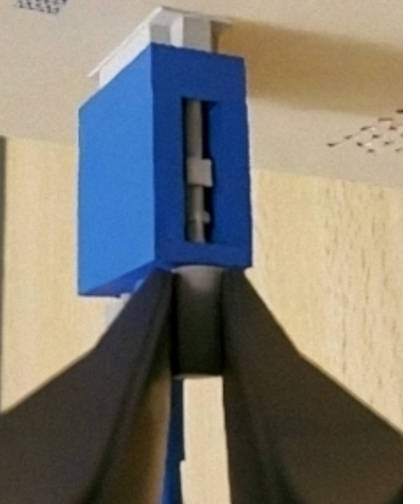

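Progressing (collar gap shrinking). Continue with 6 cycles.

Call:
execute_actions --actions '[[[1.345,1.661,1.2,-0.393,0.002,3.096,-1,-1.2,0.7,0.5,0.1,0.3,1.2,-1],[1.307,1.64,1.1,-0.372,0.005,3.076,-1,-1.2,0.7,0.5,0.1,0.3,1.2,-1],[1.271,1.613,1.005,-0.346,0.01,3.049,-1,-1.2,0.7,0.5,0.1,0.3,1.2,-1],[1.25,1.588,0.949,-0.329,0.015,3.022,-1,-1.2,0.7,0.5,0.1,0.3,1.2,-1],[1.228,1.564,0.893,-0.308,0.022,2.997,-1,-1.2,0.7,0.5,0.1,0.3,1.2,-1],[1.206,1.542,0.837,-0.283,0.03,2.972,-1,-1.2,0.7,0.5,0.1,0.3,1.2,-1],[1.184,1.522,0.781,-0.26,0.038,2.948,-1,-1.2,0.7,0.5,0.1,0.3,1.2,-1],[1.161,1.503,0.725,-0.232,0.047,2.925,-1,-1.2,0.7,0.5,0.1,0.3,1.2,-1],[1.139,1.487,0.669,-0.203,0.057,2.902,-1,-1.2,0.7,0.5,0.1,0.3,1.2,-1],[1.116,1.471,0.613,-0.173,0.067,2.881,-1,-1.2,0.7,0.5,0.1,0.3,1.2,-1],[1.092,1.458,0.557,-0.139,0.08,2.86,-1,-1.2,0.7,0.5,0.1,0.3,1.2,-1],[1.068,1.446,0.501,-0.104,0.092,2.84,-1,-1.2,0.7,0.5,0.1,0.3,1.2,-1],[1.063,1.438,0.496,-0.1,0.099,2.826,-1,-1.2,0.7,0.5,0.1,0.3,1.2,-1],[1.068,1.434,0.505,-0.102,0.104,2.818,-1,-1.2,0.7,0.5,0.1,0.3,1.2,-1],[1.082,1.434,0.54,-0.123,0.101,2.818,-1,-1.2,0.7,0.5,0.1,0.3,1.2,-1]], [[1.092,1.434,0.56,-0.134,0.101,2.818,-1,-1.2,0.7,0.5,0.1,0.3,1.2,-1],[1.097,1.434,0.575,-0.138,0.101,2.818,-0.68,-1.2,0.7,0.5,0.1,0.3,1.2,-1],[1.105,1.445,0.585,-0.145,0.096,2.825,-0.68,-1.2,0.7,0.5,0.1,0.3,1.2,-1],[1.12,1.457,0.6,-0.158,0.09,2.835,-0.68,-1.2,0.7,0.5,0.1,0.3,1.2,-1],[1.15,1.472,0.66,-0.195,0.083,2.848,-0.68,-1.2,0.7,0.5,0.1,0.3,1.2,-1],[1.205,1.481,0.79,-0.272,0.07,2.865,-0.68,-1.2,0.7,0.5,0.1,0.3,1.2,-1],[1.235,1.493,0.855,-0.308,0.058,2.885,-0.68,-1.2,0.7,0.5,0.1,0.3,1.2,-1],[1.257,1.506,0.91,-0.333,0.046,2.906,-0.68,-1.2,0.7,0.5,0.1,0.3,1.2,-1],[1.28,1.522,0.966,-0.353,0.037,2.927,-0.68,-1.2,0.7,0.5,0.1,0.3,1.2,-1],[1.301,1.538,1.022,-0.375,0.028,2.95,-0.68,-1.2,0.7,0.5,0.1,0.3,1.2,-1],[1.324,1.557,1.078,-0.394,0.019,2.973,-0.68,-1.2,0.7,0.5,0.1,0.3,1.2,-1],[1.346,1.577,1.134,-0.408,0.011,2.997,-0.68,-1.2,0.7,0.5,0.1,0.3,1.2,-1],[1.368,1.599,1.19,-0.425,0.005,3.022,-0.68,-1.2,0.7,0.5,0.1,0.3,1.2,-1],[1.39,1.623,1.246,-0.435,-0.001,3.047,-0.68,-1.2,0.7,0.5,0.1,0.3,1.2,-1],[1.41,1.648,1.302,-0.444,-0.006,3.074,-0.68,-1.2,0.7,0.5,0.1,0.3,1.2,-1]], [[1.43,1.675,1.358,-0.453,-0.01,3.101,-0.68,-1.2,0.7,0.5,0.1,0.3,1.2,-1],[1.428,1.693,1.35,-0.446,-0.012,3.118,-0.68,-1.2,0.7,0.5,0.1,0.3,1.2,-1],[1.414,1.701,1.32,-0.437,-0.013,3.126,-0.68,-1.2,0.7,0.5,0.1,0.3,1.2,-1],[1.402,1.701,1.29,-0.43,-0.013,3.126,-0.68,-1.2,0.7,0.5,0.1,0.3,1.2,-1],[1.396,1.701,1.278,-0.425,-0.013,3.126,-0.72,-1.2,0.7,0.5,0.1,0.3,1.2,-1],[1.396,1.701,1.275,-0.425,-0.013,3.126,-0.76,-1.2,0.7,0.5,0.1,0.3,1.2,-1],[1.39,1.695,1.27,-0.42,-0.01,3.12,-0.8,-1.2,0.7,0.5,0.1,0.3,1.2,-1],[1.38,1.685,1.263,-0.413,-0.006,3.11,-0.85,-1.2,0.7,0.5,0.1,0.3,1.2,-1],[1.372,1.675,1.26,-0.408,-0.003,3.105,-1,-1.2,0.7,0.5,0.1,0.3,1.2,-1]], [[1.345,1.661,1.2,-0.393,0.002,3.096,-1,-1.2,0.7,0.5,0.1,0.3,1.2,-1],[1.307,1.64,1.1,-0.372,0.005,3.076,-1,-1.2,0.7,0.5,0.1,0.3,1.2,-1],[1.271,1.613,1.005,-0.346,0.01,3.049,-1,-1.2,0.7,0.5,0.1,0.3,1.2,-1],[1.25,1.588,0.949,-0.329,0.015,3.022,-1,-1.2,0.7,0.5,0.1,0.3,1.2,-1],[1.228,1.564,0.893,-0.308,0.022,2.997,-1,-1.2,0.7,0.5,0.1,0.3,1.2,-1],[1.206,1.542,0.837,-0.283,0.03,2.972,-1,-1.2,0.7,0.5,0.1,0.3,1.2,-1],[1.184,1.522,0.781,-0.26,0.038,2.948,-1,-1.2,0.7,0.5,0.1,0.3,1.2,-1],[1.161,1.503,0.725,-0.232,0.047,2.925,-1,-1.2,0.7,0.5,0.1,0.3,1.2,-1],[1.139,1.487,0.669,-0.203,0.057,2.902,-1,-1.2,0.7,0.5,0.1,0.3,1.2,-1],[1.116,1.471,0.613,-0.173,0.067,2.881,-1,-1.2,0.7,0.5,0.1,0.3,1.2,-1],[1.092,1.458,0.557,-0.139,0.08,2.86,-1,-1.2,0.7,0.5,0.1,0.3,1.2,-1],[1.068,1.446,0.501,-0.104,0.092,2.84,-1,-1.2,0.7,0.5,0.1,0.3,1.2,-1],[1.063,1.438,0.496,-0.1,0.099,2.826,-1,-1.2,0.7,0.5,0.1,0.3,1.2,-1],[1.068,1.434,0.505,-0.102,0.104,2.818,-1,-1.2,0.7,0.5,0.1,0.3,1.2,-1],[1.082,1.434,0.54,-0.123,0.101,2.818,-1,-1.2,0.7,0.5,0.1,0.3,1.2,-1]], [[1.092,1.434,0.56,-0.134,0.101,2.818,-1,-1.2,0.7,0.5,0.1,0.3,1.2,-1],[1.097,1.434,0.575,-0.138,0.101,2.818,-0.68,-1.2,0.7,0.5,0.1,0.3,1.2,-1],[1.105,1.445,0.585,-0.145,0.096,2.825,-0.68,-1.2,0.7,0.5,0.1,0.3,1.2,-1],[1.12,1.457,0.6,-0.158,0.09,2.835,-0.68,-1.2,0.7,0.5,0.1,0.3,1.2,-1],[1.15,1.472,0.66,-0.195,0.083,2.848,-0.68,-1.2,0.7,0.5,0.1,0.3,1.2,-1],[1.205,1.481,0.79,-0.272,0.07,2.865,-0.68,-1.2,0.7,0.5,0.1,0.3,1.2,-1],[1.235,1.493,0.855,-0.308,0.058,2.885,-0.68,-1.2,0.7,0.5,0.1,0.3,1.2,-1],[1.257,1.506,0.91,-0.333,0.046,2.906,-0.68,-1.2,0.7,0.5,0.1,0.3,1.2,-1],[1.28,1.522,0.966,-0.353,0.037,2.927,-0.68,-1.2,0.7,0.5,0.1,0.3,1.2,-1],[1.301,1.538,1.022,-0.375,0.028,2.95,-0.68,-1.2,0.7,0.5,0.1,0.3,1.2,-1],[1.324,1.557,1.078,-0.394,0.019,2.973,-0.68,-1.2,0.7,0.5,0.1,0.3,1.2,-1],[1.346,1.577,1.134,-0.408,0.011,2.997,-0.68,-1.2,0.7,0.5,0.1,0.3,1.2,-1],[1.368,1.599,1.19,-0.425,0.005,3.022,-0.68,-1.2,0.7,0.5,0.1,0.3,1.2,-1],[1.39,1.623,1.246,-0.435,-0.001,3.047,-0.68,-1.2,0.7,0.5,0.1,0.3,1.2,-1],[1.41,1.648,1.302,-0.444,-0.006,3.074,-0.68,-1.2,0.7,0.5,0.1,0.3,1.2,-1]], [[1.43,1.675,1.358,-0.453,-0.01,3.101,-0.68,-1.2,0.7,0.5,0.1,0.3,1.2,-1],[1.428,1.693,1.35,-0.446,-0.012,3.118,-0.68,-1.2,0.7,0.5,0.1,0.3,1.2,-1],[1.414,1.701,1.32,-0.437,-0.013,3.126,-0.68,-1.2,0.7,0.5,0.1,0.3,1.2,-1],[1.402,1.701,1.29,-0.43,-0.013,3.126,-0.68,-1.2,0.7,0.5,0.1,0.3,1.2,-1],[1.396,1.701,1.278,-0.425,-0.013,3.126,-0.72,-1.2,0.7,0.5,0.1,0.3,1.2,-1],[1.396,1.701,1.275,-0.425,-0.013,3.126,-0.76,-1.2,0.7,0.5,0.1,0.3,1.2,-1],[1.39,1.695,1.27,-0.42,-0.01,3.12,-0.8,-1.2,0.7,0.5,0.1,0.3,1.2,-1],[1.38,1.685,1.263,-0.413,-0.006,3.11,-0.85,-1.2,0.7,0.5,0.1,0.3,1.2,-1],[1.372,1.675,1.26,-0.408,-0.003,3.105,-1,-1.2,0.7,0.5,0.1,0.3,1.2,-1]], [[1.345,1.661,1.2,-0.393,0.002,3.096,-1,-1.2,0.7,0.5,0.1,0.3,1.2,-1],[1.307,1.64,1.1,-0.372,0.005,3.076,-1,-1.2,0.7,0.5,0.1,0.3,1.2,-1],[1.271,1.613,1.005,-0.346,0.01,3.049,-1,-1.2,0.7,0.5,0.1,0.3,1.2,-1],[1.25,1.588,0.949,-0.329,0.015,3.022,-1,-1.2,0.7,0.5,0.1,0.3,1.2,-1],[1.228,1.564,0.893,-0.308,0.022,2.997,-1,-1.2,0.7,0.5,0.1,0.3,1.2,-1],[1.206,1.542,0.837,-0.283,0.03,2.972,-1,-1.2,0.7,0.5,0.1,0.3,1.2,-1],[1.184,1.522,0.781,-0.26,0.038,2.948,-1,-1.2,0.7,0.5,0.1,0.3,1.2,-1],[1.161,1.503,0.725,-0.232,0.047,2.925,-1,-1.2,0.7,0.5,0.1,0.3,1.2,-1],[1.139,1.487,0.669,-0.203,0.057,2.902,-1,-1.2,0.7,0.5,0.1,0.3,1.2,-1],[1.116,1.471,0.613,-0.173,0.067,2.881,-1,-1.2,0.7,0.5,0.1,0.3,1.2,-1],[1.092,1.458,0.557,-0.139,0.08,2.86,-1,-1.2,0.7,0.5,0.1,0.3,1.2,-1],[1.068,1.446,0.501,-0.104,0.092,2.84,-1,-1.2,0.7,0.5,0.1,0.3,1.2,-1],[1.063,1.438,0.496,-0.1,0.099,2.826,-1,-1.2,0.7,0.5,0.1,0.3,1.2,-1],[1.068,1.434,0.505,-0.102,0.104,2.818,-1,-1.2,0.7,0.5,0.1,0.3,1.2,-1],[1.082,1.434,0.54,-0.123,0.101,2.818,-1,-1.2,0.7,0.5,0.1,0.3,1.2,-1]], [[1.092,1.434,0.56,-0.134,0.101,2.818,-1,-1.2,0.7,0.5,0.1,0.3,1.2,-1],[1.097,1.434,0.575,-0.138,0.101,2.818,-0.68,-1.2,0.7,0.5,0.1,0.3,1.2,-1],[1.105,1.445,0.585,-0.145,0.096,2.825,-0.68,-1.2,0.7,0.5,0.1,0.3,1.2,-1],[1.12,1.457,0.6,-0.158,0.09,2.835,-0.68,-1.2,0.7,0.5,0.1,0.3,1.2,-1],[1.15,1.472,0.66,-0.195,0.083,2.848,-0.68,-1.2,0.7,0.5,0.1,0.3,1.2,-1],[1.205,1.481,0.79,-0.272,0.07,2.865,-0.68,-1.2,0.7,0.5,0.1,0.3,1.2,-1],[1.235,1.493,0.855,-0.308,0.058,2.885,-0.68,-1.2,0.7,0.5,0.1,0.3,1.2,-1],[1.257,1.506,0.91,-0.333,0.046,2.906,-0.68,-1.2,0.7,0.5,0.1,0.3,1.2,-1],[1.28,1.522,0.966,-0.353,0.037,2.927,-0.68,-1.2,0.7,0.5,0.1,0.3,1.2,-1],[1.301,1.538,1.022,-0.375,0.028,2.95,-0.68,-1.2,0.7,0.5,0.1,0.3,1.2,-1],[1.324,1.557,1.078,-0.394,0.019,2.973,-0.68,-1.2,0.7,0.5,0.1,0.3,1.2,-1],[1.346,1.577,1.134,-0.408,0.011,2.997,-0.68,-1.2,0.7,0.5,0.1,0.3,1.2,-1],[1.368,1.599,1.19,-0.425,0.005,3.022,-0.68,-1.2,0.7,0.5,0.1,0.3,1.2,-1],[1.39,1.623,1.246,-0.435,-0.001,3.047,-0.68,-1.2,0.7,0.5,0.1,0.3,1.2,-1],[1.41,1.648,1.302,-0.444,-0.006,3.074,-0.68,-1.2,0.7,0.5,0.1,0.3,1.2,-1]], [[1.43,1.675,1.358,-0.453,-0.01,3.101,-0.68,-1.2,0.7,0.5,0.1,0.3,1.2,-1],[1.428,1.693,1.35,-0.446,-0.012,3.118,-0.68,-1.2,0.7,0.5,0.1,0.3,1.2,-1],[1.414,1.701,1.32,-0.437,-0.013,3.126,-0.68,-1.2,0.7,0.5,0.1,0.3,1.2,-1],[1.402,1.701,1.29,-0.43,-0.013,3.126,-0.68,-1.2,0.7,0.5,0.1,0.3,1.2,-1],[1.396,1.701,1.278,-0.425,-0.013,3.126,-0.72,-1.2,0.7,0.5,0.1,0.3,1.2,-1],[1.396,1.701,1.275,-0.425,-0.013,3.126,-0.76,-1.2,0.7,0.5,0.1,0.3,1.2,-1],[1.39,1.695,1.27,-0.42,-0.01,3.12,-0.8,-1.2,0.7,0.5,0.1,0.3,1.2,-1],[1.38,1.685,1.263,-0.413,-0.006,3.11,-0.85,-1.2,0.7,0.5,0.1,0.3,1.2,-1],[1.372,1.675,1.26,-0.408,-0.003,3.105,-1,-1.2,0.7,0.5,0.1,0.3,1.2,-1]], [[1.345,1.661,1.2,-0.393,0.002,3.096,-1,-1.2,0.7,0.5,0.1,0.3,1.2,-1],[1.307,1.64,1.1,-0.372,0.005,3.076,-1,-1.2,0.7,0.5,0.1,0.3,1.2,-1],[1.271,1.613,1.005,-0.346,0.01,3.049,-1,-1.2,0.7,0.5,0.1,0.3,1.2,-1],[1.25,1.588,0.949,-0.329,0.015,3.022,-1,-1.2,0.7,0.5,0.1,0.3,1.2,-1],[1.228,1.564,0.893,-0.308,0.022,2.997,-1,-1.2,0.7,0.5,0.1,0.3,1.2,-1],[1.206,1.542,0.837,-0.283,0.03,2.972,-1,-1.2,0.7,0.5,0.1,0.3,1.2,-1],[1.184,1.522,0.781,-0.26,0.038,2.948,-1,-1.2,0.7,0.5,0.1,0.3,1.2,-1],[1.161,1.503,0.725,-0.232,0.047,2.925,-1,-1.2,0.7,0.5,0.1,0.3,1.2,-1],[1.139,1.487,0.669,-0.203,0.057,2.902,-1,-1.2,0.7,0.5,0.1,0.3,1.2,-1],[1.116,1.471,0.613,-0.173,0.067,2.881,-1,-1.2,0.7,0.5,0.1,0.3,1.2,-1],[1.092,1.458,0.557,-0.139,0.08,2.86,-1,-1.2,0.7,0.5,0.1,0.3,1.2,-1],[1.068,1.446,0.501,-0.104,0.092,2.84,-1,-1.2,0.7,0.5,0.1,0.3,1.2,-1],[1.063,1.438,0.496,-0.1,0.099,2.826,-1,-1.2,0.7,0.5,0.1,0.3,1.2,-1],[1.068,1.434,0.505,-0.102,0.104,2.818,-1,-1.2,0.7,0.5,0.1,0.3,1.2,-1],[1.082,1.434,0.54,-0.123,0.101,2.818,-1,-1.2,0.7,0.5,0.1,0.3,1.2,-1]], [[1.092,1.434,0.56,-0.134,0.101,2.818,-1,-1.2,0.7,0.5,0.1,0.3,1.2,-1],[1.097,1.434,0.575,-0.138,0.101,2.818,-0.68,-1.2,0.7,0.5,0.1,0.3,1.2,-1],[1.105,1.445,0.585,-0.145,0.096,2.825,-0.68,-1.2,0.7,0.5,0.1,0.3,1.2,-1],[1.12,1.457,0.6,-0.158,0.09,2.835,-0.68,-1.2,0.7,0.5,0.1,0.3,1.2,-1],[1.15,1.472,0.66,-0.195,0.083,2.848,-0.68,-1.2,0.7,0.5,0.1,0.3,1.2,-1],[1.205,1.481,0.79,-0.272,0.07,2.865,-0.68,-1.2,0.7,0.5,0.1,0.3,1.2,-1],[1.235,1.493,0.855,-0.308,0.058,2.885,-0.68,-1.2,0.7,0.5,0.1,0.3,1.2,-1],[1.257,1.506,0.91,-0.333,0.046,2.906,-0.68,-1.2,0.7,0.5,0.1,0.3,1.2,-1],[1.28,1.522,0.966,-0.353,0.037,2.927,-0.68,-1.2,0.7,0.5,0.1,0.3,1.2,-1],[1.301,1.538,1.022,-0.375,0.028,2.95,-0.68,-1.2,0.7,0.5,0.1,0.3,1.2,-1],[1.324,1.557,1.078,-0.394,0.019,2.973,-0.68,-1.2,0.7,0.5,0.1,0.3,1.2,-1],[1.346,1.577,1.134,-0.408,0.011,2.997,-0.68,-1.2,0.7,0.5,0.1,0.3,1.2,-1],[1.368,1.599,1.19,-0.425,0.005,3.022,-0.68,-1.2,0.7,0.5,0.1,0.3,1.2,-1],[1.39,1.623,1.246,-0.435,-0.001,3.047,-0.68,-1.2,0.7,0.5,0.1,0.3,1.2,-1],[1.41,1.648,1.302,-0.444,-0.006,3.074,-0.68,-1.2,0.7,0.5,0.1,0.3,1.2,-1]], [[1.43,1.675,1.358,-0.453,-0.01,3.101,-0.68,-1.2,0.7,0.5,0.1,0.3,1.2,-1],[1.428,1.693,1.35,-0.446,-0.012,3.118,-0.68,-1.2,0.7,0.5,0.1,0.3,1.2,-1],[1.414,1.701,1.32,-0.437,-0.013,3.126,-0.68,-1.2,0.7,0.5,0.1,0.3,1.2,-1],[1.402,1.701,1.29,-0.43,-0.013,3.126,-0.68,-1.2,0.7,0.5,0.1,0.3,1.2,-1],[1.396,1.701,1.278,-0.425,-0.013,3.126,-0.72,-1.2,0.7,0.5,0.1,0.3,1.2,-1],[1.396,1.701,1.275,-0.425,-0.013,3.126,-0.76,-1.2,0.7,0.5,0.1,0.3,1.2,-1],[1.39,1.695,1.27,-0.42,-0.01,3.12,-0.8,-1.2,0.7,0.5,0.1,0.3,1.2,-1],[1.38,1.685,1.263,-0.413,-0.006,3.11,-0.85,-1.2,0.7,0.5,0.1,0.3,1.2,-1],[1.372,1.675,1.26,-0.408,-0.003,3.105,-1,-1.2,0.7,0.5,0.1,0.3,1.2,-1]]]'

Call:
zoom_image --camera "cam_left_wrist" --region '[260,190,420,390]'

Scene clock: 272.67 s.
left_arm: end_effector_position=(+0.5401, +0.2893, +0.1148) grip_measured=-0.839 end_effector_quat_wxyz=(+0.490, +0.310, +0.700, +0.417) | right_arm: end_effector_position=(+0.1053, -0.3160, +0.3592) grip_measured=-1.000 end_effector_quat_wxyz=(-0.086, +0.180, +0.980, +0.027)
Joint names: [wrist pitch, elbow, wrist roll, wrist yaw, waist, shoulder]
Joint positions: left_arm=[ 1.394  1.683  1.254 -0.41  -0.007  3.108  0.007] | right_arm=[-1.212  0.705  0.495  0.1    0.304  1.196  0.   ]
Joint velocities: left_arm=[-0.022 -0.002 -0.022 -0.037 -0.017 -0.012 -0.001] | right_arm=[-0.066 -0.007 -0.007  0.022 -0.017  0.007  0.   ]
Joint targets: left_arm=[1.372 1.675 1.260 -0.408 -0.003 3.105] | right_arm=[-1.200 0.700 0.500 0.100 0.300 1.200]
Joint stiffness scale: left_arm=[1. 1. 1. 1. 1. 1.] | right_arm=[1. 1. 1. 1. 1. 1.]
camera_calibration (this result's frames):
cam_left_wrist: T_world_to_cam=[[-0.0304882, -0.46123, -0.886757, 0.251317], [-0.933514, 0.330222, -0.139663, 0.445081], [0.357244, 0.823541, -0.440632, -0.243247], [0, 0, 0, 1]] pos_world=[0.51005, 0.169264, 0.177836]
cam_right_wrist: T_world_to_cam=[[-0.341802, -0.939463, -0.0241148, -0.255606], [-0.489454, 0.156054, 0.857952, -0.18085], [-0.802251, 0.305053, -0.513163, 0.512], [0, 0, 0, 1]] pos_world=[0.234868, -0.368097, 0.411736]

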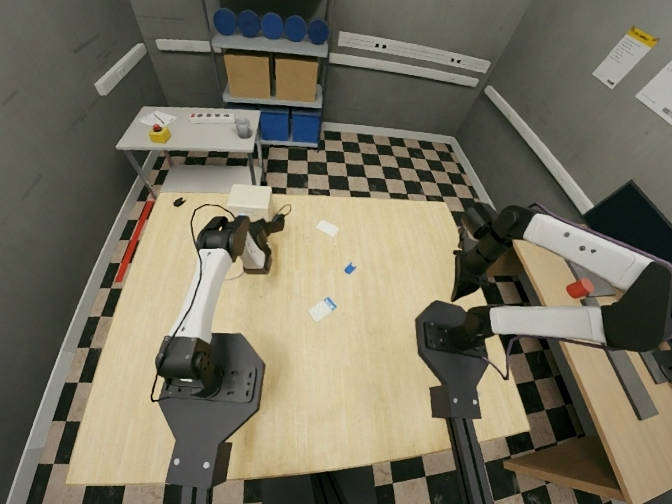

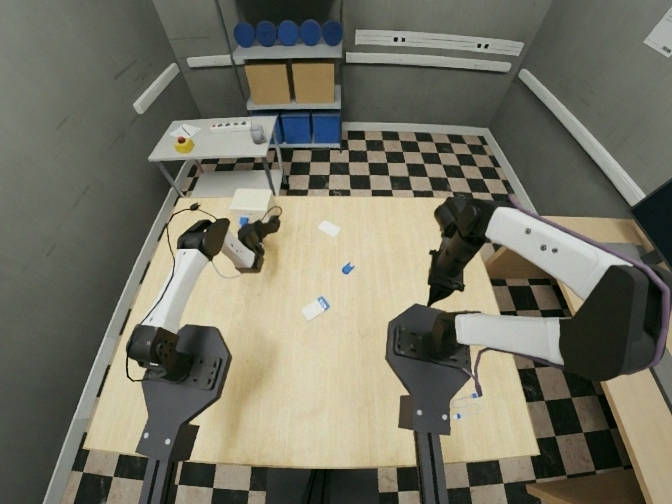

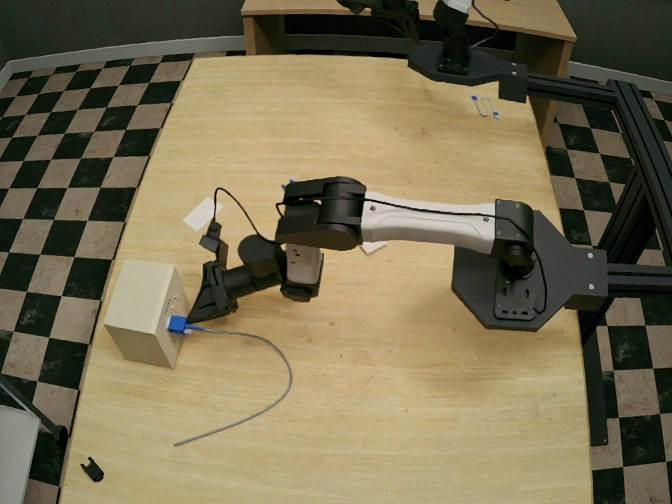

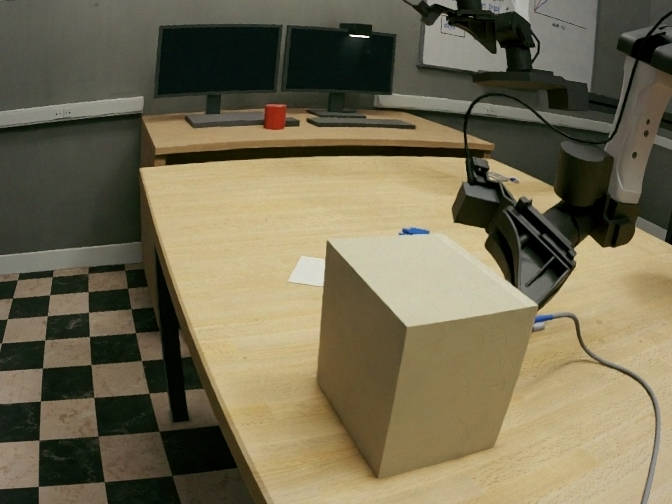

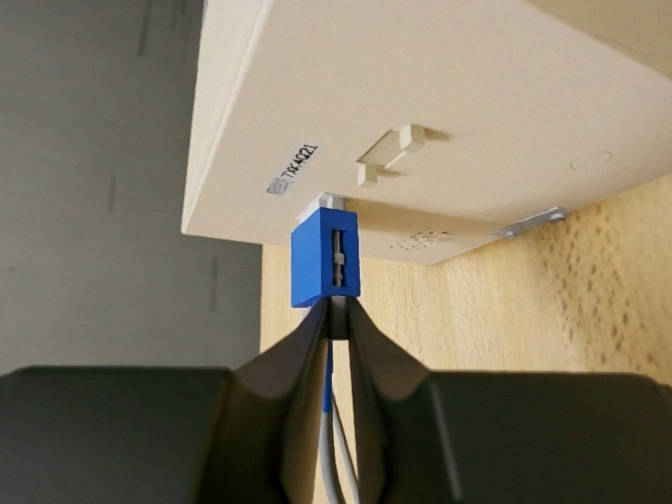

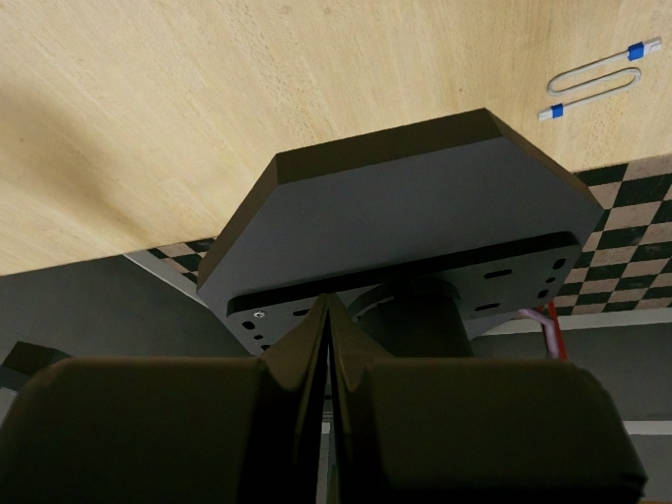

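Region (260, 190, 420, 390) of cam_left_wrist's 672x504 image, scaled by 2.520, with more detail than that image has; it fills the left 403 columns of this view, and the rest is white.

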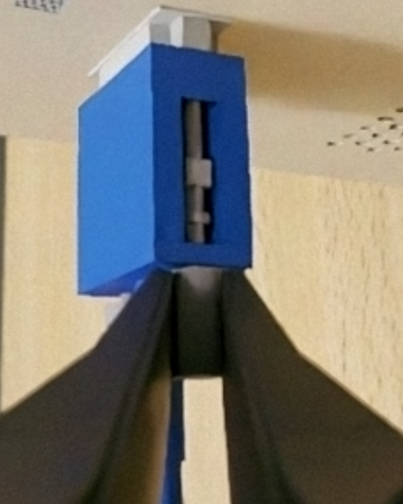

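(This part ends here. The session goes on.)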